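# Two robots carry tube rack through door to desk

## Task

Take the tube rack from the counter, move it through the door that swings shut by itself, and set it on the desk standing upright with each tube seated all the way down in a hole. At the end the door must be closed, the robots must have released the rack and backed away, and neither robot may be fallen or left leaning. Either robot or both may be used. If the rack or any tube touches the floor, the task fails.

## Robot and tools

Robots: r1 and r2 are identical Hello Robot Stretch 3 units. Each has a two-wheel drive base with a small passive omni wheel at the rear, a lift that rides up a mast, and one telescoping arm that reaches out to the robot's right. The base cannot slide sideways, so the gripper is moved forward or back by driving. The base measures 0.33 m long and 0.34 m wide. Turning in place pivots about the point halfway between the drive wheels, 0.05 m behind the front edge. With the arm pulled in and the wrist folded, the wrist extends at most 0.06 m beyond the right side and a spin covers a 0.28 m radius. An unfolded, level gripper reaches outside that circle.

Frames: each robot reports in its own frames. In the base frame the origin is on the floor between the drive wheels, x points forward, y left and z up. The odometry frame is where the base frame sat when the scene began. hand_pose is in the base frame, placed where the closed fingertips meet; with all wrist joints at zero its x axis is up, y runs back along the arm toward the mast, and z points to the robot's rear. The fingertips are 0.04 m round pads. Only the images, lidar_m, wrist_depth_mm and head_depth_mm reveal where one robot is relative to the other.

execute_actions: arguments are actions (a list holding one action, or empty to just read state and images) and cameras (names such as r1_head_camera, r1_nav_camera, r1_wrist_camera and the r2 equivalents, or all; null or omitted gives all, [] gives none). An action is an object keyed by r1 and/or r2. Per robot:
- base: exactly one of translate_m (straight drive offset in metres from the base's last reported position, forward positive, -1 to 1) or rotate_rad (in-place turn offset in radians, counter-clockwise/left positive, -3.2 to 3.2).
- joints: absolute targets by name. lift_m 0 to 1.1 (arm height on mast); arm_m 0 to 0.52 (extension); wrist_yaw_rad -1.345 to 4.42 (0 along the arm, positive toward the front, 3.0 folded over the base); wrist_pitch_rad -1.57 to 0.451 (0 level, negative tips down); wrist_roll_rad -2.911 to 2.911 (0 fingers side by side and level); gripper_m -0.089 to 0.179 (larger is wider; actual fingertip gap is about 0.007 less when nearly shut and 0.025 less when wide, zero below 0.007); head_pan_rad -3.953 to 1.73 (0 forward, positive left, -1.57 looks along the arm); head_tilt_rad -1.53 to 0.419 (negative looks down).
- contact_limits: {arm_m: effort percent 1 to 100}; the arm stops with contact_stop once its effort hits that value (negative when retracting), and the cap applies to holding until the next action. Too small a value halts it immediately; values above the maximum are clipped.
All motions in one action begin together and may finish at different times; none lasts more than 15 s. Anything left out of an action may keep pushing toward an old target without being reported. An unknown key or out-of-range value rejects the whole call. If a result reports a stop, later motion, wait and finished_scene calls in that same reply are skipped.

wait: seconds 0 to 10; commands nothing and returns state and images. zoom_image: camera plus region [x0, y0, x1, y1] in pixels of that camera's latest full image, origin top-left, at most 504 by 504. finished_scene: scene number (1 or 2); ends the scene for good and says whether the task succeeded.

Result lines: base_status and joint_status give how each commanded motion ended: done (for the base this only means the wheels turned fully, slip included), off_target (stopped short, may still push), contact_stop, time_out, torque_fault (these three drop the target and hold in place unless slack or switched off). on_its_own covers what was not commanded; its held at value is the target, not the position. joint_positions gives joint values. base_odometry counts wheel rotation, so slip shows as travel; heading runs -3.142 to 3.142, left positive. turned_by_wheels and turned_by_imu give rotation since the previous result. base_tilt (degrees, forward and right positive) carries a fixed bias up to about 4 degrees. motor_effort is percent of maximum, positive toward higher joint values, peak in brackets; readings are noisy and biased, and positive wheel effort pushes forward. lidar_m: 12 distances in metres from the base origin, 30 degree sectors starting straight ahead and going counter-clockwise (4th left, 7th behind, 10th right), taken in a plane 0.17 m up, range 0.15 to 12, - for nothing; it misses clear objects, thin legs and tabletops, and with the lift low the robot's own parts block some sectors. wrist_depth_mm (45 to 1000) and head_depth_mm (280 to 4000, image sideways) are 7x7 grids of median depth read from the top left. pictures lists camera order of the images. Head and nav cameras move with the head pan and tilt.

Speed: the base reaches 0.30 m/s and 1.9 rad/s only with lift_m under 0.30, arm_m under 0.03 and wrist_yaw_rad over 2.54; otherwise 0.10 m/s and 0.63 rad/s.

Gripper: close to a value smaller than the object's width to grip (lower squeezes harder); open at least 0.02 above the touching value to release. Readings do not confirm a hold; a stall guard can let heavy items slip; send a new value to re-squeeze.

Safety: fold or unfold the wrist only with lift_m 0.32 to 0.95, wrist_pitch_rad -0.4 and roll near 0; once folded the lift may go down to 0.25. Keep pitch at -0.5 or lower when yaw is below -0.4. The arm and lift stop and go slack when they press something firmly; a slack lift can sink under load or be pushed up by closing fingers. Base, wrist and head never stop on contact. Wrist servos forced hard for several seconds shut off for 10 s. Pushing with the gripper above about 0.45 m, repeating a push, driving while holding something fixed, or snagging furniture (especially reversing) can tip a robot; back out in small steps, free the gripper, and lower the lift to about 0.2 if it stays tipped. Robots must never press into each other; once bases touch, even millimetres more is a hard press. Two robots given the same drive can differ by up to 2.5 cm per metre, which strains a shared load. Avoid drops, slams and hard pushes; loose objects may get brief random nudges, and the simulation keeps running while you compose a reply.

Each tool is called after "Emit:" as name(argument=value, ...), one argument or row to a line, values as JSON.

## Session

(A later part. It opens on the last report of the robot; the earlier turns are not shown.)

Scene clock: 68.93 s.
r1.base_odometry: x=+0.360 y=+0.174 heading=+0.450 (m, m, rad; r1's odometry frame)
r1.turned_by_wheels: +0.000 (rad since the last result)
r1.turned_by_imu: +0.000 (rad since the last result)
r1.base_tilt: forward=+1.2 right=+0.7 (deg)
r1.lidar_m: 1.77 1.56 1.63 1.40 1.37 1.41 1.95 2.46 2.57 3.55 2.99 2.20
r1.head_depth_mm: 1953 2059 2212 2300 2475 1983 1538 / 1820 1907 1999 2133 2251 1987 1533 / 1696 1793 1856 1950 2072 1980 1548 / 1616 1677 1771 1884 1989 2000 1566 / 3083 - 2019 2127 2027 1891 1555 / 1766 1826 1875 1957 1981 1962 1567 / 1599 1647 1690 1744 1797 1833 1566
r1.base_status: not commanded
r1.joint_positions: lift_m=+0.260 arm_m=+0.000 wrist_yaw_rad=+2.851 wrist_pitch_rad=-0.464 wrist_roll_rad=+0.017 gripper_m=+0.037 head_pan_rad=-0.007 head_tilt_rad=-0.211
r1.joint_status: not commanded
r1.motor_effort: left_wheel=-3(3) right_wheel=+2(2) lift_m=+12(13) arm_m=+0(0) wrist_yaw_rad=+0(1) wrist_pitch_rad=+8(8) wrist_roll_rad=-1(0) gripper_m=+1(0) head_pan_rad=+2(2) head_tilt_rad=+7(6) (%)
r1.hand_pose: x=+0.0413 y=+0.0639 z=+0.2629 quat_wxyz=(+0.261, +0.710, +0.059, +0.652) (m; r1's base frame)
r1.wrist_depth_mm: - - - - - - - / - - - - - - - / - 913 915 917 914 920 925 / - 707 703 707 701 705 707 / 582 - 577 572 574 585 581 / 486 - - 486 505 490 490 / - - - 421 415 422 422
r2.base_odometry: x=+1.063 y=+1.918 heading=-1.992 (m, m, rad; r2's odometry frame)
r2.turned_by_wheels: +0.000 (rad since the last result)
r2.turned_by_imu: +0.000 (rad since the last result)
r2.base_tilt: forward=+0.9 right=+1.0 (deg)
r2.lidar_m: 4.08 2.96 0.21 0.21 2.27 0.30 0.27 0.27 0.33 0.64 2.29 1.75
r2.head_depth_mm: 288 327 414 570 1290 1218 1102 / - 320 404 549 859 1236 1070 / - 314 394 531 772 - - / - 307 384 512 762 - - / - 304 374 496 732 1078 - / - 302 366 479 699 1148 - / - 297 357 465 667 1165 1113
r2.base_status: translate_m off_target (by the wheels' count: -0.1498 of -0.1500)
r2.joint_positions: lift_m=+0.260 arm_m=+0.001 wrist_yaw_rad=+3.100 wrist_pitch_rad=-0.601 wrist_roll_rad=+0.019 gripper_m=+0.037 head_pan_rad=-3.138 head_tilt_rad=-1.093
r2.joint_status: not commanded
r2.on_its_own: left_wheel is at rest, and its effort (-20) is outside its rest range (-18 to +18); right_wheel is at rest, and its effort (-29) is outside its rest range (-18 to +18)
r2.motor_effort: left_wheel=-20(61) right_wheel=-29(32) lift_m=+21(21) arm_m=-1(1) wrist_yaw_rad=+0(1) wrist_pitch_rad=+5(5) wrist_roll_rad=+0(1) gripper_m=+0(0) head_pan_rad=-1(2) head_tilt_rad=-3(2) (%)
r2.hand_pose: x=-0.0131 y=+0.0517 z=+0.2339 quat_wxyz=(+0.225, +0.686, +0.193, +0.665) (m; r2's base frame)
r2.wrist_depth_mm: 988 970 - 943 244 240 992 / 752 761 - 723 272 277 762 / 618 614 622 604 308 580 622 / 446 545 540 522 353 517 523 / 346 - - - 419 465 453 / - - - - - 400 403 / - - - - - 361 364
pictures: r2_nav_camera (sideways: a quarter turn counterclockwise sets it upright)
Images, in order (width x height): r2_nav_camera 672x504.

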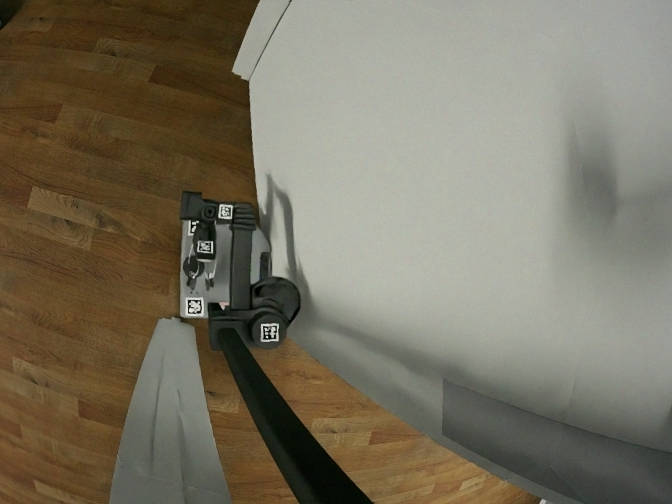

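Emit:
execute_actions(
  actions=[
    {"r2":{"base":{"translate_m":-0.12}}},
  ],
  cameras=[],
)

Emit:
execute_actions(
  actions=[
    {"r2":{"base":{"rotate_rad":0.4}}},
  ],
  cameras=[],
)

Emit:
execute_actions(
  actions=[
    {"r2":{"base":{"translate_m":-0.25}}},
  ],
  cameras=["r2_nav_camera"],
)

Scene clock: 71.10 s.
r1.base_odometry: x=+0.360 y=+0.174 heading=+0.450 (m, m, rad; r1's odometry frame)
r1.turned_by_wheels: +0.000 (rad since the last result)
r1.turned_by_imu: +0.000 (rad since the last result)
r1.base_tilt: forward=+1.2 right=+0.8 (deg)
r1.lidar_m: 1.83 1.56 1.64 1.40 1.37 1.41 1.95 2.47 2.56 3.53 3.01 2.20
r1.head_depth_mm: 1953 2032 2177 2318 2457 1989 1528 / 1819 1911 2002 2134 2240 1982 1531 / 1696 1774 1854 1967 2067 2002 1540 / 1604 1695 1774 1878 1984 2026 1547 / 3296 - - - 2149 1953 1560 / 1932 2016 2031 2115 2072 1971 1561 / 1712 1748 1790 1836 1886 1914 1580
r1.base_status: not commanded
r1.joint_positions: lift_m=+0.260 arm_m=+0.000 wrist_yaw_rad=+2.851 wrist_pitch_rad=-0.464 wrist_roll_rad=+0.017 gripper_m=+0.037 head_pan_rad=-0.007 head_tilt_rad=-0.211
r1.joint_status: not commanded
r1.motor_effort: left_wheel=-3(3) right_wheel=+2(2) lift_m=+12(12) arm_m=+0(0) wrist_yaw_rad=+1(0) wrist_pitch_rad=+8(8) wrist_roll_rad=+0(0) gripper_m=+0(1) head_pan_rad=+2(3) head_tilt_rad=+6(6) (%)
r1.hand_pose: x=+0.0413 y=+0.0639 z=+0.2629 quat_wxyz=(+0.261, +0.710, +0.059, +0.652) (m; r1's base frame)
r1.wrist_depth_mm: - - - - - - - / - - - - - - - / - 920 910 913 923 921 919 / - 707 698 707 708 708 706 / 572 - 577 581 579 575 579 / 487 - - 493 504 490 489 / - - - 425 412 427 420
r2.base_odometry: x=+1.112 y=+2.027 heading=-1.992 (m, m, rad; r2's odometry frame)
r2.turned_by_wheels: +0.000 (rad since the last result)
r2.turned_by_imu: +0.000 (rad since the last result)
r2.base_tilt: forward=+0.7 right=+1.1 (deg)
r2.lidar_m: 4.17 0.28 0.26 2.11 2.31 0.33 0.27 0.27 0.30 0.48 2.27 1.85
r2.head_depth_mm: 299 361 470 1378 1310 1221 1106 / 294 346 442 615 1268 1236 1093 / 290 331 419 569 851 - - / - 317 397 529 779 - - / - 307 377 495 722 1028 - / - 298 359 465 659 1036 - / - 294 343 438 607 981 1111
r2.base_status: translate_m off_target (by the wheels' count: -0.1198 of -0.1200)
r2.joint_positions: lift_m=+0.260 arm_m=+0.001 wrist_yaw_rad=+3.100 wrist_pitch_rad=-0.601 wrist_roll_rad=+0.019 gripper_m=+0.037 head_pan_rad=-3.138 head_tilt_rad=-1.093
r2.joint_status: not commanded
r2.on_its_own: left_wheel is at rest, and its effort (-22) is outside its rest range (-18 to +18); right_wheel is at rest, and its effort (-24) is outside its rest range (-18 to +18)
r2.motor_effort: left_wheel=-22(41) right_wheel=-24(46) lift_m=+22(21) arm_m=-1(1) wrist_yaw_rad=-1(2) wrist_pitch_rad=+5(5) wrist_roll_rad=-1(1) gripper_m=+0(0) head_pan_rad=-1(2) head_tilt_rad=-3(4) (%)
r2.hand_pose: x=-0.0131 y=+0.0517 z=+0.2339 quat_wxyz=(+0.225, +0.686, +0.193, +0.665) (m; r2's base frame)
r2.wrist_depth_mm: 948 970 - 993 879 268 242 / 772 752 - 755 703 291 267 / 618 630 627 617 579 320 306 / 536 541 553 546 489 361 497 / 476 - - - 442 417 462 / - - - - - 403 405 / - - - - - 362 360
pictures: none
No camera images: the call's "cameras" was empty. Leave "cameras" out to get every camera's image.

Scene clock: 72.37 s.
r1.base_odometry: x=+0.360 y=+0.174 heading=+0.450 (m, m, rad; r1's odometry frame)
r1.turned_by_wheels: +0.000 (rad since the last result)
r1.turned_by_imu: +0.000 (rad since the last result)
r1.base_tilt: forward=+1.3 right=+0.8 (deg)
r1.lidar_m: 1.83 1.56 1.63 1.40 1.37 1.41 1.95 2.46 2.56 3.55 2.99 2.20
r1.head_depth_mm: 1944 2047 2169 2297 2401 1982 1534 / 1828 1913 2015 2098 2247 1983 1533 / 1695 1782 1872 1950 2068 2020 1547 / 1606 1695 1764 1892 1991 2012 1543 / 3280 - - - 2448 1942 1567 / 1975 2011 2039 2120 2098 1960 1555 / 1724 1780 1778 1839 1875 1881 1566
r1.base_status: not commanded
r1.joint_positions: lift_m=+0.260 arm_m=+0.000 wrist_yaw_rad=+2.851 wrist_pitch_rad=-0.464 wrist_roll_rad=+0.017 gripper_m=+0.037 head_pan_rad=-0.007 head_tilt_rad=-0.211
r1.joint_status: not commanded
r1.motor_effort: left_wheel=-3(3) right_wheel=+2(2) lift_m=+12(13) arm_m=+0(0) wrist_yaw_rad=-1(0) wrist_pitch_rad=+8(8) wrist_roll_rad=-1(1) gripper_m=+0(1) head_pan_rad=+3(2) head_tilt_rad=+6(6) (%)
r1.hand_pose: x=+0.0413 y=+0.0639 z=+0.2629 quat_wxyz=(+0.261, +0.710, +0.059, +0.652) (m; r1's base frame)
r1.wrist_depth_mm: - - - - - - - / - - - - - - - / - 908 903 913 914 905 904 / - 706 712 704 709 711 705 / 573 - 582 576 586 581 581 / 491 - - 484 505 487 488 / - - - 421 411 421 422
r2.base_odometry: x=+1.112 y=+2.027 heading=-1.592 (m, m, rad; r2's odometry frame)
r2.turned_by_wheels: +0.399 (rad since the last result)
r2.turned_by_imu: +0.391 (rad since the last result)
r2.base_tilt: forward=+0.8 right=+1.1 (deg)
r2.lidar_m: 3.04 0.26 0.40 2.16 0.37 0.28 0.28 0.29 0.41 2.14 1.85 4.19
r2.head_depth_mm: - 301 368 485 714 1202 1104 / - 304 373 493 727 1090 1086 / - 306 377 501 701 - - / - 305 381 507 757 - - / - 307 385 517 780 1219 - / - 311 389 523 797 1205 - / - 314 395 533 818 1190 1107
r2.base_status: done
r2.joint_positions: lift_m=+0.260 arm_m=+0.001 wrist_yaw_rad=+3.100 wrist_pitch_rad=-0.601 wrist_roll_rad=+0.019 gripper_m=+0.037 head_pan_rad=-3.138 head_tilt_rad=-1.093
r2.joint_status: not commanded
r2.on_its_own: left_wheel is at rest, and its effort (-42) is outside its rest range (-18 to +18)
r2.motor_effort: left_wheel=-42(58) right_wheel=-11(13) lift_m=+21(22) arm_m=-1(1) wrist_yaw_rad=-1(0) wrist_pitch_rad=+5(5) wrist_roll_rad=+0(1) gripper_m=+0(0) head_pan_rad=-1(1) head_tilt_rad=-3(3) (%)
r2.hand_pose: x=-0.0131 y=+0.0517 z=+0.2339 quat_wxyz=(+0.225, +0.686, +0.193, +0.665) (m; r2's base frame)
r2.wrist_depth_mm: 312 961 - 967 997 960 596 / 312 752 - 775 753 776 413 / 312 579 615 631 625 630 270 / 315 438 547 547 519 515 281 / 297 - - - 458 435 303 / - - - - - 395 332 / - - - - - 360 355
pictures: none
No camera images: the call's "cameras" was empty. Leave "cameras" out to get every camera's image.

Scene clock: 74.63 s.
r1.base_odometry: x=+0.360 y=+0.174 heading=+0.450 (m, m, rad; r1's odometry frame)
r1.turned_by_wheels: +0.000 (rad since the last result)
r1.turned_by_imu: +0.000 (rad since the last result)
r1.base_tilt: forward=+1.2 right=+0.8 (deg)
r1.lidar_m: 1.83 1.56 1.64 1.40 1.37 1.41 1.95 2.47 2.57 3.55 2.98 2.20
r1.head_depth_mm: 1943 2070 2158 2318 2421 1971 1526 / 1803 1907 2011 2122 2224 1993 1543 / 1685 1766 1855 1940 2070 2003 1532 / 1621 1679 1778 1910 1983 2008 1549 / 3328 - - - 2943 2028 1561 / 3228 - - - 2268 2017 1574 / 2982 - 2207 2227 2118 2006 1569
r1.base_status: not commanded
r1.joint_positions: lift_m=+0.260 arm_m=+0.000 wrist_yaw_rad=+2.851 wrist_pitch_rad=-0.464 wrist_roll_rad=+0.017 gripper_m=+0.037 head_pan_rad=-0.007 head_tilt_rad=-0.211
r1.joint_status: not commanded
r1.motor_effort: left_wheel=-3(3) right_wheel=+2(2) lift_m=+12(12) arm_m=+0(1) wrist_yaw_rad=+1(0) wrist_pitch_rad=+8(7) wrist_roll_rad=-1(0) gripper_m=-1(1) head_pan_rad=+2(2) head_tilt_rad=+6(6) (%)
r1.hand_pose: x=+0.0413 y=+0.0639 z=+0.2629 quat_wxyz=(+0.261, +0.710, +0.059, +0.652) (m; r1's base frame)
r1.wrist_depth_mm: - - - - - - - / - - - - - - - / - 912 917 910 918 922 912 / - 710 704 714 706 704 715 / 570 - 574 577 585 587 585 / 486 - - 489 503 490 490 / - - - 421 408 424 422
r2.base_odometry: x=+1.117 y=+2.277 heading=-1.592 (m, m, rad; r2's odometry frame)
r2.turned_by_wheels: +0.000 (rad since the last result)
r2.turned_by_imu: -0.001 (rad since the last result)
r2.base_tilt: forward=+0.8 right=+1.1 (deg)
r2.lidar_m: 0.50 0.48 1.41 2.32 4.26 0.33 0.27 0.27 0.30 0.49 2.01 4.40
r2.head_depth_mm: 298 358 463 655 1277 1223 1102 / 294 342 439 606 987 1236 1084 / 289 328 415 565 841 - - / - 316 394 527 776 - - / - 306 376 495 721 1029 - / - 299 360 465 662 1052 - / - 294 344 440 611 1003 1106
r2.base_status: translate_m off_target (by the wheels' count: -0.2498 of -0.2500)
r2.joint_positions: lift_m=+0.260 arm_m=+0.001 wrist_yaw_rad=+3.100 wrist_pitch_rad=-0.601 wrist_roll_rad=+0.019 gripper_m=+0.037 head_pan_rad=-3.138 head_tilt_rad=-1.093
r2.joint_status: not commanded
r2.on_its_own: left_wheel is at rest, and its effort (-21) is outside its rest range (-18 to +18); right_wheel is at rest, and its effort (-22) is outside its rest range (-18 to +18)
r2.motor_effort: left_wheel=-21(63) right_wheel=-22(46) lift_m=+21(22) arm_m=-1(1) wrist_yaw_rad=-2(2) wrist_pitch_rad=+5(5) wrist_roll_rad=+0(1) gripper_m=+0(1) head_pan_rad=-2(1) head_tilt_rad=-2(3) (%)
r2.hand_pose: x=-0.0131 y=+0.0517 z=+0.2339 quat_wxyz=(+0.225, +0.686, +0.193, +0.665) (m; r2's base frame)
r2.wrist_depth_mm: 973 959 - - 972 987 969 / 757 762 - 747 755 745 770 / 633 613 613 618 629 618 625 / 492 538 540 540 527 533 526 / 399 - - - 454 455 459 / - - - - - 402 406 / - - - - - 364 361
pictures: r2_nav_camera (sideways: a quarter turn counterclockwise sets it upright)
Images, in order (width x height): r2_nav_camera 672x504.

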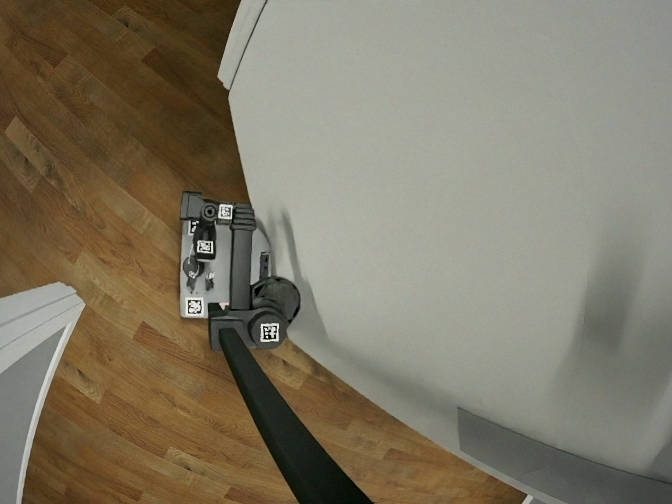

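Emit:
execute_actions(
  actions=[
    {"r2":{"base":{"rotate_rad":0.35}}},
  ],
  cameras=[],
)

Emit:
execute_actions(
  actions=[
    {"r2":{"base":{"translate_m":-0.25}}},
  ],
  cameras=[],
)

Emit:
execute_actions(
  actions=[
    {"r2":{"base":{"rotate_rad":0.35}}},
  ],
  cameras=[],
)

Emit:
execute_actions(
  actions=[
    {"r2":{"base":{"translate_m":-0.25}}},
  ],
  cameras=["r2_nav_camera","r1_nav_camera","r1_head_camera"],
)

Scene clock: 76.33 s.
r1.base_odometry: x=+0.360 y=+0.174 heading=+0.450 (m, m, rad; r1's odometry frame)
r1.turned_by_wheels: +0.000 (rad since the last result)
r1.turned_by_imu: +0.000 (rad since the last result)
r1.base_tilt: forward=+1.3 right=+0.7 (deg)
r1.lidar_m: 1.83 1.56 1.63 1.40 1.37 1.41 1.96 2.45 2.57 3.53 2.99 2.20
r1.head_depth_mm: 1947 2047 2181 2304 2439 1974 1526 / 1821 1903 1992 2106 2234 1994 1539 / 1702 1767 1859 1953 2071 2010 1546 / 1599 1694 1766 1897 1980 2025 1550 / 3328 - - - 2907 2026 1557 / 3303 - - - 2286 1980 1558 / 3007 - 2110 2237 2108 2026 1576
r1.base_status: not commanded
r1.joint_positions: lift_m=+0.260 arm_m=+0.000 wrist_yaw_rad=+2.851 wrist_pitch_rad=-0.464 wrist_roll_rad=+0.017 gripper_m=+0.037 head_pan_rad=-0.007 head_tilt_rad=-0.211
r1.joint_status: not commanded
r1.motor_effort: left_wheel=-3(3) right_wheel=+2(2) lift_m=+12(13) arm_m=+0(1) wrist_yaw_rad=+0(0) wrist_pitch_rad=+8(8) wrist_roll_rad=-1(0) gripper_m=-1(0) head_pan_rad=+2(3) head_tilt_rad=+6(6) (%)
r1.hand_pose: x=+0.0413 y=+0.0639 z=+0.2629 quat_wxyz=(+0.261, +0.710, +0.059, +0.652) (m; r1's base frame)
r1.wrist_depth_mm: - - - - - - - / - - - - - - - / - 904 923 919 913 906 923 / - 708 711 694 706 716 708 / 578 - 579 577 572 579 573 / 484 - - 487 508 486 488 / - - - 423 415 420 422
r2.base_odometry: x=+1.118 y=+2.277 heading=-1.243 (m, m, rad; r2's odometry frame)
r2.turned_by_wheels: +0.349 (rad since the last result)
r2.turned_by_imu: +0.342 (rad since the last result)
r2.base_tilt: forward=+0.7 right=+1.0 (deg)
r2.lidar_m: 0.47 0.77 2.21 2.82 0.39 0.28 0.28 0.29 0.40 2.41 2.01 4.45
r2.head_depth_mm: - 304 374 494 733 1191 1111 / - 306 376 498 740 1133 1091 / - 303 378 504 705 - - / - 304 380 508 760 - - / - 306 383 512 768 1200 - / - 308 385 516 779 1202 - / - 309 388 521 791 1185 1112
r2.base_status: done
r2.joint_positions: lift_m=+0.260 arm_m=+0.001 wrist_yaw_rad=+3.100 wrist_pitch_rad=-0.601 wrist_roll_rad=+0.019 gripper_m=+0.037 head_pan_rad=-3.138 head_tilt_rad=-1.093
r2.joint_status: not commanded
r2.on_its_own: left_wheel is at rest, and its effort (-37) is outside its rest range (-18 to +18)
r2.motor_effort: left_wheel=-37(58) right_wheel=-11(12) lift_m=+21(21) arm_m=-1(1) wrist_yaw_rad=+0(1) wrist_pitch_rad=+4(5) wrist_roll_rad=-1(0) gripper_m=+0(0) head_pan_rad=-2(2) head_tilt_rad=-3(3) (%)
r2.hand_pose: x=-0.0131 y=+0.0516 z=+0.2339 quat_wxyz=(+0.225, +0.686, +0.193, +0.665) (m; r2's base frame)
r2.wrist_depth_mm: 324 909 - 980 987 977 949 / 320 469 - 771 752 781 765 / 320 471 621 630 623 631 615 / 319 454 542 549 526 528 526 / 298 - - - 457 456 461 / - - - - - 400 404 / - - - - - 360 363
pictures: none
No camera images: the call's "cameras" was empty. Leave "cameras" out to get every camera's image.

Scene clock: 78.60 s.
r1.base_odometry: x=+0.360 y=+0.174 heading=+0.450 (m, m, rad; r1's odometry frame)
r1.turned_by_wheels: +0.000 (rad since the last result)
r1.turned_by_imu: +0.000 (rad since the last result)
r1.base_tilt: forward=+1.2 right=+0.7 (deg)
r1.lidar_m: 1.83 1.56 1.63 1.39 1.37 1.41 1.95 2.47 2.57 3.55 3.00 2.20
r1.head_depth_mm: 1961 2041 2193 2290 2434 1966 1524 / 1811 1901 1976 2124 2243 1982 1546 / 1693 1766 1876 1958 2065 2004 1532 / 1625 1687 1776 1896 1990 2015 1548 / 3312 - - - 2924 2009 1566 / 3241 - - - 2967 2047 1553 / 3234 - - - 2293 2049 1564
r1.base_status: not commanded
r1.joint_positions: lift_m=+0.260 arm_m=+0.000 wrist_yaw_rad=+2.851 wrist_pitch_rad=-0.464 wrist_roll_rad=+0.017 gripper_m=+0.037 head_pan_rad=-0.007 head_tilt_rad=-0.211
r1.joint_status: not commanded
r1.motor_effort: left_wheel=-3(3) right_wheel=+2(2) lift_m=+12(13) arm_m=+0(0) wrist_yaw_rad=+0(1) wrist_pitch_rad=+8(7) wrist_roll_rad=-1(0) gripper_m=+0(1) head_pan_rad=+3(2) head_tilt_rad=+6(6) (%)
r1.hand_pose: x=+0.0413 y=+0.0639 z=+0.2629 quat_wxyz=(+0.261, +0.710, +0.059, +0.652) (m; r1's base frame)
r1.wrist_depth_mm: - - - - - - - / - - - - - - - / - 912 918 908 934 917 912 / - 698 706 698 706 716 716 / 576 - 575 576 583 577 577 / 485 - - 488 507 490 491 / - - - 422 412 421 423
r2.base_odometry: x=+1.037 y=+2.513 heading=-1.243 (m, m, rad; r2's odometry frame)
r2.turned_by_wheels: +0.000 (rad since the last result)
r2.turned_by_imu: -0.001 (rad since the last result)
r2.base_tilt: forward=+0.9 right=+0.9 (deg)
r2.lidar_m: 0.72 1.17 2.41 3.09 4.14 0.34 0.27 0.27 0.29 0.44 2.11 4.60
r2.head_depth_mm: 308 379 496 719 1281 1218 1101 / 298 358 459 646 1080 1229 1092 / 292 339 431 588 878 - - / - 322 402 538 793 - - / - 308 379 497 721 1026 - / - 298 358 461 646 1000 - / - 292 339 430 587 925 1108
r2.base_status: translate_m off_target (by the wheels' count: -0.2499 of -0.2500)
r2.joint_positions: lift_m=+0.260 arm_m=+0.001 wrist_yaw_rad=+3.100 wrist_pitch_rad=-0.601 wrist_roll_rad=+0.019 gripper_m=+0.037 head_pan_rad=-3.138 head_tilt_rad=-1.093
r2.joint_status: not commanded
r2.on_its_own: left_wheel is at rest, and its effort (-19) is outside its rest range (-18 to +18)
r2.motor_effort: left_wheel=-19(64) right_wheel=-16(45) lift_m=+21(21) arm_m=-1(1) wrist_yaw_rad=-2(1) wrist_pitch_rad=+4(5) wrist_roll_rad=-1(0) gripper_m=+0(1) head_pan_rad=-2(2) head_tilt_rad=-3(3) (%)
r2.hand_pose: x=-0.0131 y=+0.0516 z=+0.2339 quat_wxyz=(+0.225, +0.686, +0.193, +0.665) (m; r2's base frame)
r2.wrist_depth_mm: 991 953 - 978 969 971 987 / 765 760 - 767 768 754 757 / 632 629 623 615 620 619 631 / 500 532 542 551 527 527 525 / 451 - - - 449 456 456 / - - - - - 403 410 / - - - - - 361 362
pictures: none
No camera images: the call's "cameras" was empty. Leave "cameras" out to get every camera's image.

Scene clock: 79.90 s.
r1.base_odometry: x=+0.360 y=+0.174 heading=+0.450 (m, m, rad; r1's odometry frame)
r1.turned_by_wheels: +0.000 (rad since the last result)
r1.turned_by_imu: +0.000 (rad since the last result)
r1.base_tilt: forward=+1.3 right=+0.7 (deg)
r1.lidar_m: 1.83 1.56 1.63 1.40 1.37 1.41 1.95 2.46 2.56 3.55 3.00 2.20
r1.head_depth_mm: 1952 2049 2175 2302 2457 1962 1530 / 1823 1898 1975 2159 2242 1995 1537 / 1689 1758 1847 1955 2057 1980 1544 / 1631 1687 1785 1876 1998 2002 1548 / 3275 - - - 2902 2037 1554 / 3249 - - - 2964 2028 1556 / 3264 - - - 2633 2041 1569
r1.base_status: not commanded
r1.joint_positions: lift_m=+0.260 arm_m=+0.000 wrist_yaw_rad=+2.851 wrist_pitch_rad=-0.464 wrist_roll_rad=+0.017 gripper_m=+0.037 head_pan_rad=-0.007 head_tilt_rad=-0.211
r1.joint_status: not commanded
r1.motor_effort: left_wheel=-3(3) right_wheel=+2(2) lift_m=+12(12) arm_m=+0(1) wrist_yaw_rad=+0(0) wrist_pitch_rad=+7(8) wrist_roll_rad=-1(0) gripper_m=+1(0) head_pan_rad=+2(3) head_tilt_rad=+6(7) (%)
r1.hand_pose: x=+0.0413 y=+0.0639 z=+0.2629 quat_wxyz=(+0.261, +0.710, +0.059, +0.652) (m; r1's base frame)
r1.wrist_depth_mm: - - - - - - - / - - - - - - - / - 913 905 897 911 918 932 / - 713 712 712 706 705 708 / 580 - 573 581 577 580 579 / 486 - - 485 505 485 489 / - - - 420 410 422 423
r2.base_odometry: x=+1.037 y=+2.513 heading=-0.893 (m, m, rad; r2's odometry frame)
r2.turned_by_wheels: +0.349 (rad since the last result)
r2.turned_by_imu: +0.343 (rad since the last result)
r2.base_tilt: forward=+0.8 right=+0.9 (deg)
r2.lidar_m: 0.82 2.39 2.72 4.16 0.42 0.29 0.28 0.28 0.37 2.11 4.56 0.72
r2.head_depth_mm: - 310 388 522 794 1204 1102 / - 308 386 518 781 1182 1089 / - 306 383 513 725 - - / - 305 381 508 760 - - / - 304 378 504 753 1149 - / - 306 376 500 743 1183 - / - 304 374 495 733 1173 1111
r2.base_status: done
r2.joint_positions: lift_m=+0.260 arm_m=+0.001 wrist_yaw_rad=+3.100 wrist_pitch_rad=-0.601 wrist_roll_rad=+0.019 gripper_m=+0.037 head_pan_rad=-3.138 head_tilt_rad=-1.093
r2.joint_status: not commanded
r2.on_its_own: left_wheel is at rest, and its effort (-31) is outside its rest range (-18 to +18)
r2.motor_effort: left_wheel=-31(51) right_wheel=-7(4) lift_m=+21(21) arm_m=-1(1) wrist_yaw_rad=+0(1) wrist_pitch_rad=+5(5) wrist_roll_rad=-1(0) gripper_m=+0(0) head_pan_rad=-2(2) head_tilt_rad=-3(3) (%)
r2.hand_pose: x=-0.0131 y=+0.0516 z=+0.2339 quat_wxyz=(+0.225, +0.686, +0.193, +0.665) (m; r2's base frame)
r2.wrist_depth_mm: 353 921 - 982 986 963 942 / 354 533 - 753 761 761 768 / 349 524 617 622 617 620 633 / 342 505 542 550 533 535 529 / 314 - - - 461 456 457 / - - - - - 404 406 / - - - - - 364 364
pictures: none
No camera images: the call's "cameras" was empty. Leave "cameras" out to get every camera's image.

Scene clock: 82.20 s.
r1.base_odometry: x=+0.360 y=+0.174 heading=+0.450 (m, m, rad; r1's odometry frame)
r1.turned_by_wheels: +0.000 (rad since the last result)
r1.turned_by_imu: +0.000 (rad since the last result)
r1.base_tilt: forward=+1.2 right=+0.8 (deg)
r1.lidar_m: 1.83 1.56 1.64 1.40 1.37 1.41 1.95 2.47 2.57 3.56 3.01 2.20
r1.head_depth_mm: 1937 2069 2146 2288 2424 1957 1528 / 1809 1924 2001 2123 2256 1977 1523 / 1695 1769 1874 1953 2071 1989 1545 / 1625 1669 1777 1896 1975 2001 1551 / 3319 - - - 2889 2004 1558 / 3278 - - - 2941 2060 1567 / 3207 - - - 2955 2048 1580
r1.base_status: not commanded
r1.joint_positions: lift_m=+0.260 arm_m=+0.000 wrist_yaw_rad=+2.851 wrist_pitch_rad=-0.464 wrist_roll_rad=+0.017 gripper_m=+0.037 head_pan_rad=-0.007 head_tilt_rad=-0.211
r1.joint_status: not commanded
r1.motor_effort: left_wheel=-3(3) right_wheel=+2(2) lift_m=+12(12) arm_m=-1(1) wrist_yaw_rad=+0(1) wrist_pitch_rad=+8(8) wrist_roll_rad=+0(1) gripper_m=+0(1) head_pan_rad=+3(2) head_tilt_rad=+6(7) (%)
r1.hand_pose: x=+0.0413 y=+0.0639 z=+0.2629 quat_wxyz=(+0.261, +0.710, +0.059, +0.652) (m; r1's base frame)
r1.wrist_depth_mm: - - - - - - - / - - - - - - - / - 908 917 910 914 917 900 / - 708 705 700 711 712 715 / 575 - 577 583 578 573 576 / 486 - - 487 504 490 491 / - - - 424 414 424 424
r2.base_odometry: x=+0.881 y=+2.708 heading=-0.894 (m, m, rad; r2's odometry frame)
r2.turned_by_wheels: -0.001 (rad since the last result)
r2.turned_by_imu: +0.086 (rad since the last result)
r2.base_tilt: forward=+0.9 right=+1.0 (deg)
r2.lidar_m: 1.10 2.59 3.10 4.07 2.86 0.34 0.27 0.27 0.29 0.45 4.62 0.93
r2.head_depth_mm: 305 373 486 698 1265 1216 1096 / 297 354 454 636 1055 1230 1088 / 290 337 426 581 868 - - / - 321 401 537 787 - - / - 308 380 498 721 1032 - / - 299 360 464 655 1013 - / - 294 342 434 599 956 1114
r2.base_status: translate_m off_target (by the wheels' count: -0.2496 of -0.2500)
r2.joint_positions: lift_m=+0.260 arm_m=+0.001 wrist_yaw_rad=+3.101 wrist_pitch_rad=-0.601 wrist_roll_rad=+0.019 gripper_m=+0.037 head_pan_rad=-3.138 head_tilt_rad=-1.094
r2.joint_status: not commanded
r2.on_its_own: left_wheel is at rest, and its effort (-84) is outside its rest range (-18 to +18); right_wheel is at rest, and its effort (-38) is outside its rest range (-18 to +18)
r2.motor_effort: left_wheel=-84(95) right_wheel=-38(71) lift_m=+21(22) arm_m=-1(2) wrist_yaw_rad=-1(7) wrist_pitch_rad=+4(6) wrist_roll_rad=+0(1) gripper_m=+0(0) head_pan_rad=-2(2) head_tilt_rad=-2(4) (%)
r2.hand_pose: x=-0.0132 y=+0.0516 z=+0.2339 quat_wxyz=(+0.225, +0.685, +0.194, +0.665) (m; r2's base frame)
r2.wrist_depth_mm: 977 999 - 984 963 980 990 / 770 762 - 763 759 762 763 / 568 631 630 619 623 624 624 / 490 544 540 549 537 526 532 / 429 - - - 459 456 455 / - - - - - 408 402 / - - - - - 363 360
pictures: r1_head_camera (sideways: a quarter turn clockwise sets it upright), r1_nav_camera (sideways: a quarter turn counterclockwise sets it upright), r2_nav_camera (sideways: a quarter turn counterclockwise sets it upright)
Images, in order (width x height): r1_head_camera 896x504, r1_nav_camera 672x504, r2_nav_camera 672x504.

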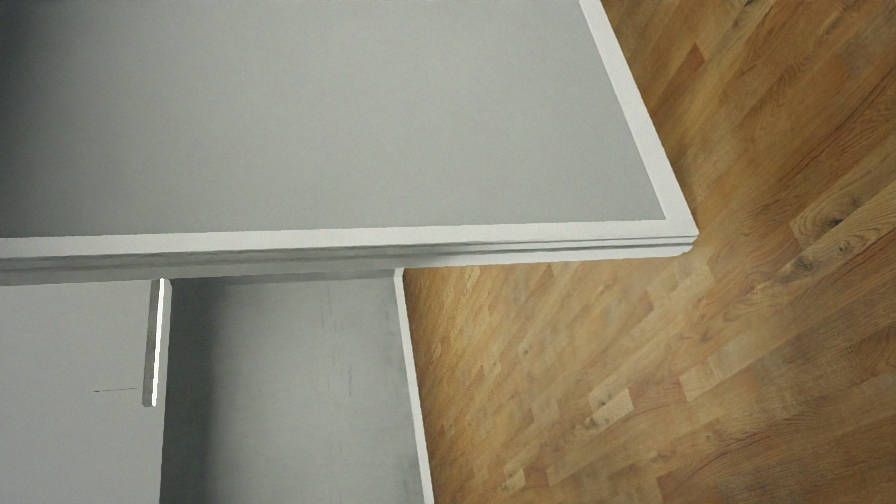

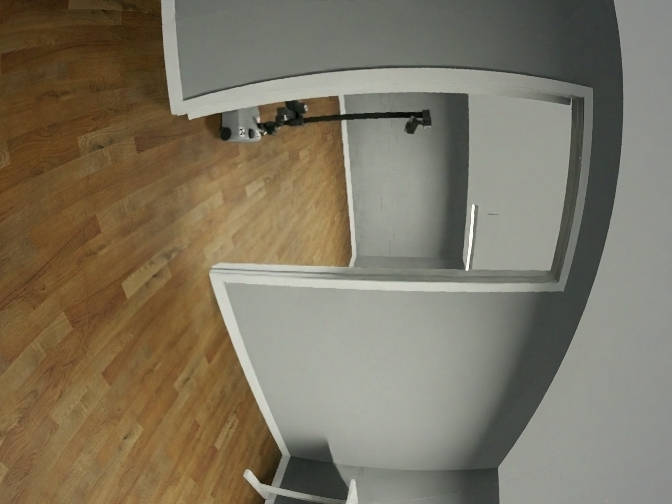

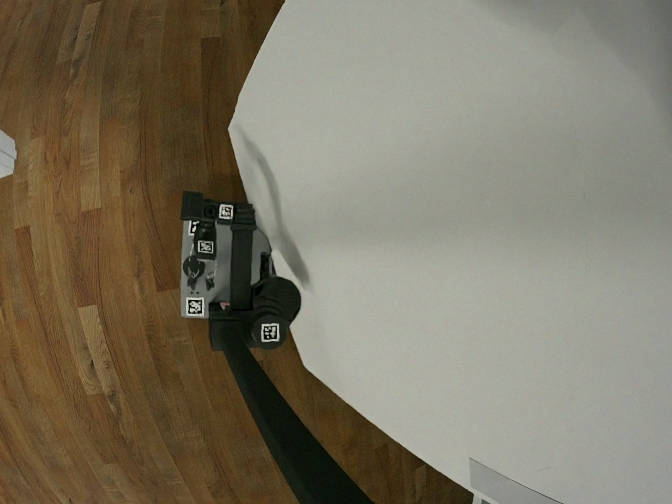

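Emit:
execute_actions(
  actions=[
    {"r2":{"base":{"translate_m":0.02},"joints":{"head_pan_rad":0.6,"head_tilt_rad":-0.5}},"r1":{"base":{"translate_m":0.9},"joints":{"head_tilt_rad":-0.7}}},
  ],
  cameras=["r2_nav_camera","r1_nav_camera","r2_head_camera"],
)

Scene clock: 87.60 s.
r1.base_odometry: x=+1.171 y=+0.565 heading=+0.450 (m, m, rad; r1's odometry frame)
r1.turned_by_wheels: +0.000 (rad since the last result)
r1.turned_by_imu: +0.002 (rad since the last result)
r1.base_tilt: forward=+1.2 right=+0.7 (deg)
r1.lidar_m: 0.93 1.40 0.93 1.13 1.81 1.87 2.59 3.25 3.38 2.76 2.53 1.09
r1.head_depth_mm: 917 1075 1291 1612 1547 1307 1138 / 860 990 1174 1430 1542 1307 1143 / 796 909 1058 1276 1475 1321 1139 / 793 908 1061 1288 1484 1320 1145 / - 3438 2470 1900 1567 1325 1145 / - 3426 2500 1921 1564 1332 1150 / - 3538 2475 1911 1575 1328 1145
r1.base_status: done
r1.joint_positions: lift_m=+0.260 arm_m=+0.000 wrist_yaw_rad=+2.851 wrist_pitch_rad=-0.464 wrist_roll_rad=+0.017 gripper_m=+0.037 head_pan_rad=-0.007 head_tilt_rad=-0.692
r1.joint_status: all done
r1.motor_effort: left_wheel=-3(10) right_wheel=+2(9) lift_m=+12(12) arm_m=+1(0) wrist_yaw_rad=+0(0) wrist_pitch_rad=+7(8) wrist_roll_rad=-1(0) gripper_m=+0(0) head_pan_rad=+2(2) head_tilt_rad=-4(35) (%)
r1.hand_pose: x=+0.0413 y=+0.0639 z=+0.2629 quat_wxyz=(+0.262, +0.710, +0.059, +0.652) (m; r1's base frame)
r1.wrist_depth_mm: - - - - 962 - - / - - - - - - - / - 917 908 927 914 923 914 / - 708 706 706 714 710 708 / 569 - 574 576 580 575 574 / 488 - - 488 503 485 492 / - - - 424 412 424 419
r2.base_odometry: x=+0.893 y=+2.692 heading=-0.894 (m, m, rad; r2's odometry frame)
r2.turned_by_wheels: +0.000 (rad since the last result)
r2.turned_by_imu: +0.002 (rad since the last result)
r2.base_tilt: forward=+0.9 right=+1.1 (deg)
r2.lidar_m: 1.10 2.57 3.07 4.07 2.90 0.33 0.27 0.27 0.30 0.49 1.38 0.90
r2.head_depth_mm: 2690 2694 2474 2622 2076 1646 1370 / 2785 2650 2559 2667 2063 1643 1373 / 2840 2617 2645 2766 2044 1651 1366 / 2983 2674 2817 2743 2051 1641 1363 / 3113 2820 2895 2732 2035 1641 1362 / 3200 2936 3105 2726 2042 1626 1356 / 3299 3591 3824 2702 2043 1625 1351
r2.base_status: done
r2.joint_positions: lift_m=+0.260 arm_m=+0.001 wrist_yaw_rad=+3.100 wrist_pitch_rad=-0.601 wrist_roll_rad=+0.019 gripper_m=+0.037 head_pan_rad=+0.593 head_tilt_rad=-0.506
r2.joint_status: all done
r2.motor_effort: left_wheel=-15(89) right_wheel=-10(37) lift_m=+21(21) arm_m=-1(1) wrist_yaw_rad=+0(2) wrist_pitch_rad=+4(4) wrist_roll_rad=+0(0) gripper_m=+0(0) head_pan_rad=+2(36) head_tilt_rad=+2(25) (%)
r2.hand_pose: x=-0.0131 y=+0.0517 z=+0.2340 quat_wxyz=(+0.225, +0.686, +0.193, +0.665) (m; r2's base frame)
r2.wrist_depth_mm: 993 957 - 980 - 988 961 / 724 747 - 766 769 763 754 / 500 623 621 621 624 621 620 / 470 538 547 543 519 531 533 / 409 - - - 456 458 459 / - - - - - 404 400 / - - - - - 360 361
pictures: r1_nav_camera (sideways: a quarter turn counterclockwise sets it upright), r2_head_camera (sideways: a quarter turn clockwise sets it upright), r2_nav_camera (sideways: a quarter turn counterclockwise sets it upright)
Images, in order (width x height): r1_nav_camera 672x504, r2_head_camera 896x504, r2_nav_camera 672x504.

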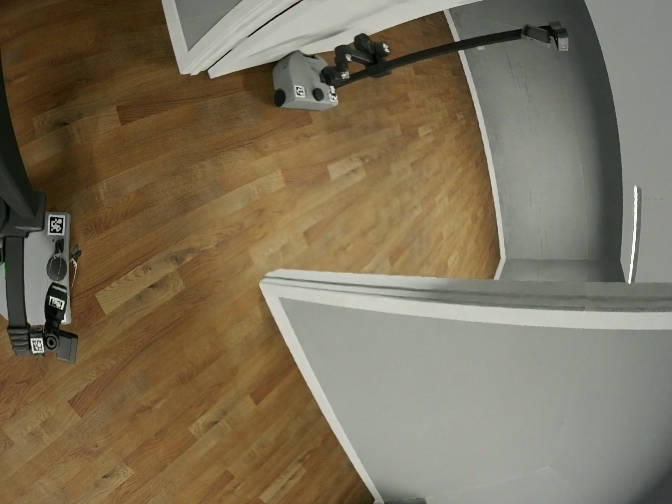

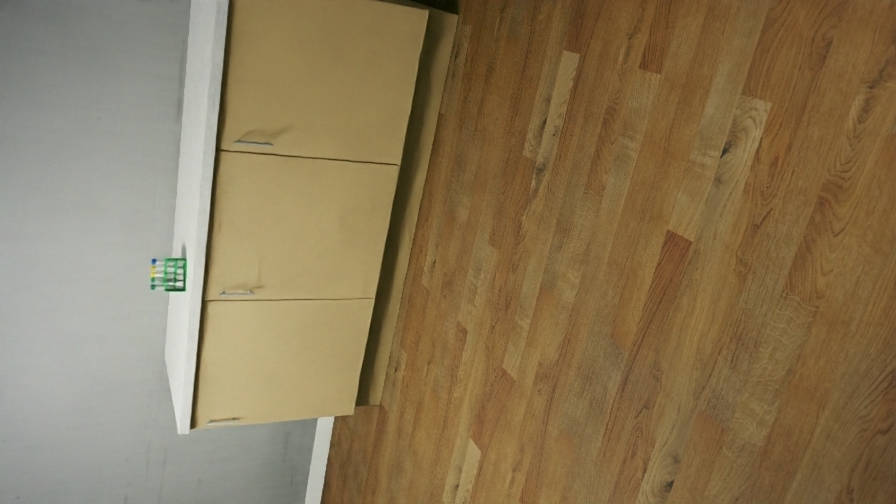

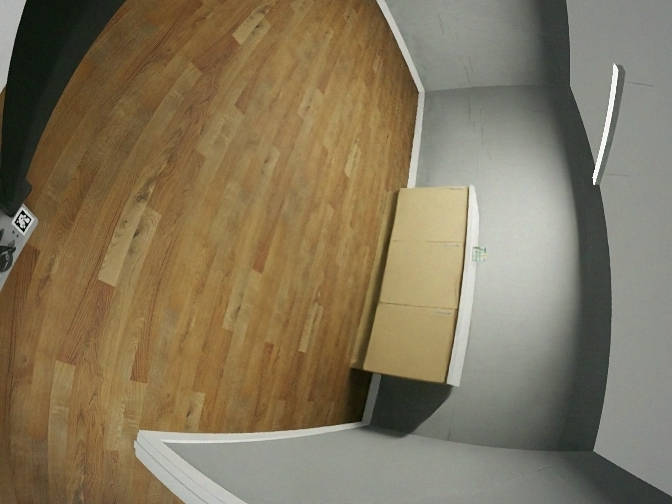

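Emit:
execute_actions(
  actions=[
    {"r1":{"base":{"rotate_rad":0.35}}},
  ],
  cameras=[],
)

Emit:
execute_actions(
  actions=[
    {"r1":{"base":{"translate_m":0.75},"joints":{"head_tilt_rad":-1.1}},"r2":{"joints":{"head_pan_rad":-0.6,"head_tilt_rad":-0.9}}},
  ],
  cameras=["r2_nav_camera","r1_nav_camera"],
)

Scene clock: 89.63 s.
r1.base_odometry: x=+1.171 y=+0.565 heading=+0.800 (m, m, rad; r1's odometry frame)
r1.turned_by_wheels: +0.350 (rad since the last result)
r1.turned_by_imu: +0.351 (rad since the last result)
r1.base_tilt: forward=+1.3 right=+0.8 (deg)
r1.lidar_m: 5.54 0.93 0.95 1.79 1.80 2.22 3.24 3.28 3.30 2.53 1.34 0.92
r1.head_depth_mm: - 2859 995 1114 1402 1321 1130 / - 3371 2423 1827 1481 1315 1134 / - 3461 2428 1903 1551 1313 1144 / - 3483 2469 1905 1565 1326 1143 / - 3463 2464 1909 1560 1312 1149 / - 3534 2497 1823 1575 1333 1150 / - 3508 2220 1610 1561 1335 1148
r1.base_status: done
r1.joint_positions: lift_m=+0.260 arm_m=+0.000 wrist_yaw_rad=+2.851 wrist_pitch_rad=-0.464 wrist_roll_rad=+0.017 gripper_m=+0.037 head_pan_rad=-0.007 head_tilt_rad=-0.692
r1.joint_status: not commanded
r1.motor_effort: left_wheel=-3(14) right_wheel=+2(8) lift_m=+12(12) arm_m=+0(1) wrist_yaw_rad=-1(0) wrist_pitch_rad=+8(8) wrist_roll_rad=+0(0) gripper_m=+1(1) head_pan_rad=+2(3) head_tilt_rad=-4(4) (%)
r1.hand_pose: x=+0.0413 y=+0.0639 z=+0.2629 quat_wxyz=(+0.262, +0.710, +0.059, +0.652) (m; r1's base frame)
r1.wrist_depth_mm: - - - - - 844 844 / - - - - - 910 958 / - 905 923 905 914 917 928 / - 703 714 712 715 712 709 / 579 - 572 583 584 579 576 / 483 - - 491 507 490 487 / - - - 423 414 420 423
r2.base_odometry: x=+0.893 y=+2.692 heading=-0.894 (m, m, rad; r2's odometry frame)
r2.turned_by_wheels: +0.000 (rad since the last result)
r2.turned_by_imu: +0.000 (rad since the last result)
r2.base_tilt: forward=+0.8 right=+1.0 (deg)
r2.lidar_m: 1.10 2.56 3.10 4.08 2.88 0.33 0.27 0.27 0.30 0.49 1.39 0.90
r2.head_depth_mm: 2692 2709 2466 2634 2050 1636 1366 / 2751 2680 2549 2692 2066 1652 1371 / 2858 2665 2630 2766 2052 1643 1363 / 2939 2669 2781 2734 2049 1636 1364 / 3088 2779 2960 2713 2052 1639 1366 / 3228 2911 3109 2704 2035 1627 1358 / 3325 3646 3765 2722 2028 1629 1352
r2.base_status: not commanded
r2.joint_positions: lift_m=+0.260 arm_m=+0.001 wrist_yaw_rad=+3.100 wrist_pitch_rad=-0.601 wrist_roll_rad=+0.019 gripper_m=+0.037 head_pan_rad=+0.593 head_tilt_rad=-0.506
r2.joint_status: not commanded
r2.motor_effort: left_wheel=-15(14) right_wheel=-11(10) lift_m=+21(21) arm_m=-1(1) wrist_yaw_rad=+0(0) wrist_pitch_rad=+4(4) wrist_roll_rad=+0(0) gripper_m=-1(1) head_pan_rad=+3(2) head_tilt_rad=+2(2) (%)
r2.hand_pose: x=-0.0131 y=+0.0517 z=+0.2340 quat_wxyz=(+0.225, +0.686, +0.193, +0.665) (m; r2's base frame)
r2.wrist_depth_mm: 985 987 - 961 980 983 996 / 726 747 - 763 775 768 760 / 502 620 631 627 620 621 618 / 467 533 542 545 529 525 524 / 409 - - - 455 462 452 / - - - - - 402 404 / - - - - - 364 366
pictures: none
No camera images: the call's "cameras" was empty. Leave "cameras" out to get every camera's image.

Scene clock: 93.90 s.
r1.base_odometry: x=+1.693 y=+1.103 heading=+0.800 (m, m, rad; r1's odometry frame)
r1.turned_by_wheels: +0.000 (rad since the last result)
r1.turned_by_imu: +0.002 (rad since the last result)
r1.base_tilt: forward=+1.3 right=+0.8 (deg)
r1.lidar_m: 4.78 0.73 0.65 0.61 1.92 2.37 4.00 4.04 3.04 0.40 0.39 2.77
r1.head_depth_mm: 1951 1723 1545 1389 1268 1149 1086 / 1950 1723 1546 1395 1284 1193 1099 / 1963 1737 1550 1393 1273 1187 - / 1966 1737 1537 1400 1277 1190 - / 1961 1715 1547 1400 1284 1188 - / 1943 1747 1548 1402 1281 1176 1110 / 1946 1759 1552 1284 1268 1189 1088
r1.base_status: done
r1.joint_positions: lift_m=+0.260 arm_m=+0.000 wrist_yaw_rad=+2.851 wrist_pitch_rad=-0.464 wrist_roll_rad=+0.017 gripper_m=+0.037 head_pan_rad=-0.007 head_tilt_rad=-1.087
r1.joint_status: all done
r1.motor_effort: left_wheel=-3(9) right_wheel=+2(8) lift_m=+13(12) arm_m=+0(1) wrist_yaw_rad=+0(0) wrist_pitch_rad=+8(8) wrist_roll_rad=-1(1) gripper_m=-1(0) head_pan_rad=+2(2) head_tilt_rad=-6(35) (%)
r1.hand_pose: x=+0.0413 y=+0.0639 z=+0.2629 quat_wxyz=(+0.262, +0.710, +0.059, +0.652) (m; r1's base frame)
r1.wrist_depth_mm: - - 612 667 785 911 713 / - - 675 734 817 758 748 / - 901 742 804 819 661 712 / - 706 707 708 699 703 715 / 570 - 570 582 579 576 583 / 485 - - 487 504 485 490 / - - - 424 411 424 423
r2.base_odometry: x=+0.893 y=+2.692 heading=-0.894 (m, m, rad; r2's odometry frame)
r2.turned_by_wheels: +0.000 (rad since the last result)
r2.turned_by_imu: +0.000 (rad since the last result)
r2.base_tilt: forward=+0.8 right=+1.1 (deg)
r2.lidar_m: 1.10 2.57 3.08 4.07 2.88 0.33 0.27 0.27 0.30 0.49 0.72 0.91
r2.head_depth_mm: 3102 2404 1976 1072 1285 1282 1144 / 3051 2410 1965 1395 1256 1262 1145 / 3060 2403 1967 1205 1356 1277 1148 / 3076 2377 1952 1665 1439 1281 1143 / 2745 1016 1184 1378 1440 1276 1143 / 807 924 1133 1470 1442 1273 1140 / 876 1064 1365 1628 1437 1269 1138
r2.base_status: not commanded
r2.joint_positions: lift_m=+0.260 arm_m=+0.001 wrist_yaw_rad=+3.100 wrist_pitch_rad=-0.601 wrist_roll_rad=+0.019 gripper_m=+0.037 head_pan_rad=-0.593 head_tilt_rad=-0.889
r2.joint_status: all done
r2.motor_effort: left_wheel=-14(15) right_wheel=-11(10) lift_m=+21(21) arm_m=-1(1) wrist_yaw_rad=+0(0) wrist_pitch_rad=+4(4) wrist_roll_rad=+0(0) gripper_m=-1(0) head_pan_rad=-4(36) head_tilt_rad=-4(24) (%)
r2.hand_pose: x=-0.0131 y=+0.0517 z=+0.2340 quat_wxyz=(+0.225, +0.686, +0.193, +0.665) (m; r2's base frame)
r2.wrist_depth_mm: 964 986 - 971 973 980 967 / 743 757 - 771 752 762 775 / 510 631 624 629 635 619 616 / 465 537 543 551 522 527 535 / 406 - - - 459 454 464 / - - - - - 403 404 / - - - - - 365 368
pictures: r1_nav_camera (sideways: a quarter turn counterclockwise sets it upright), r2_nav_camera (sideways: a quarter turn counterclockwise sets it upright)
Images, in order (width x height): r1_nav_camera 672x504, r2_nav_camera 672x504.

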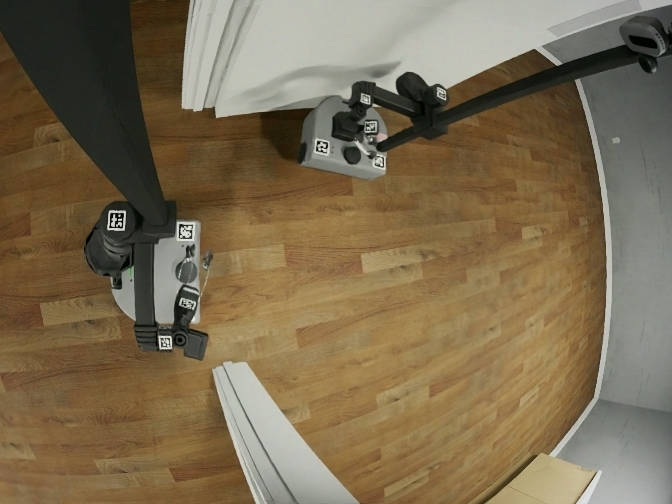

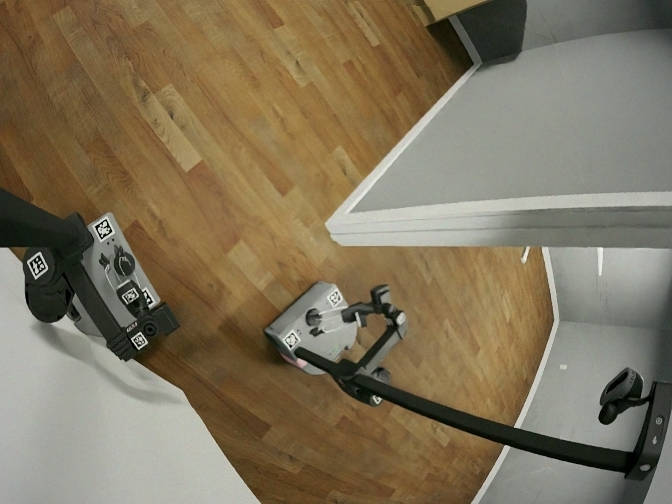

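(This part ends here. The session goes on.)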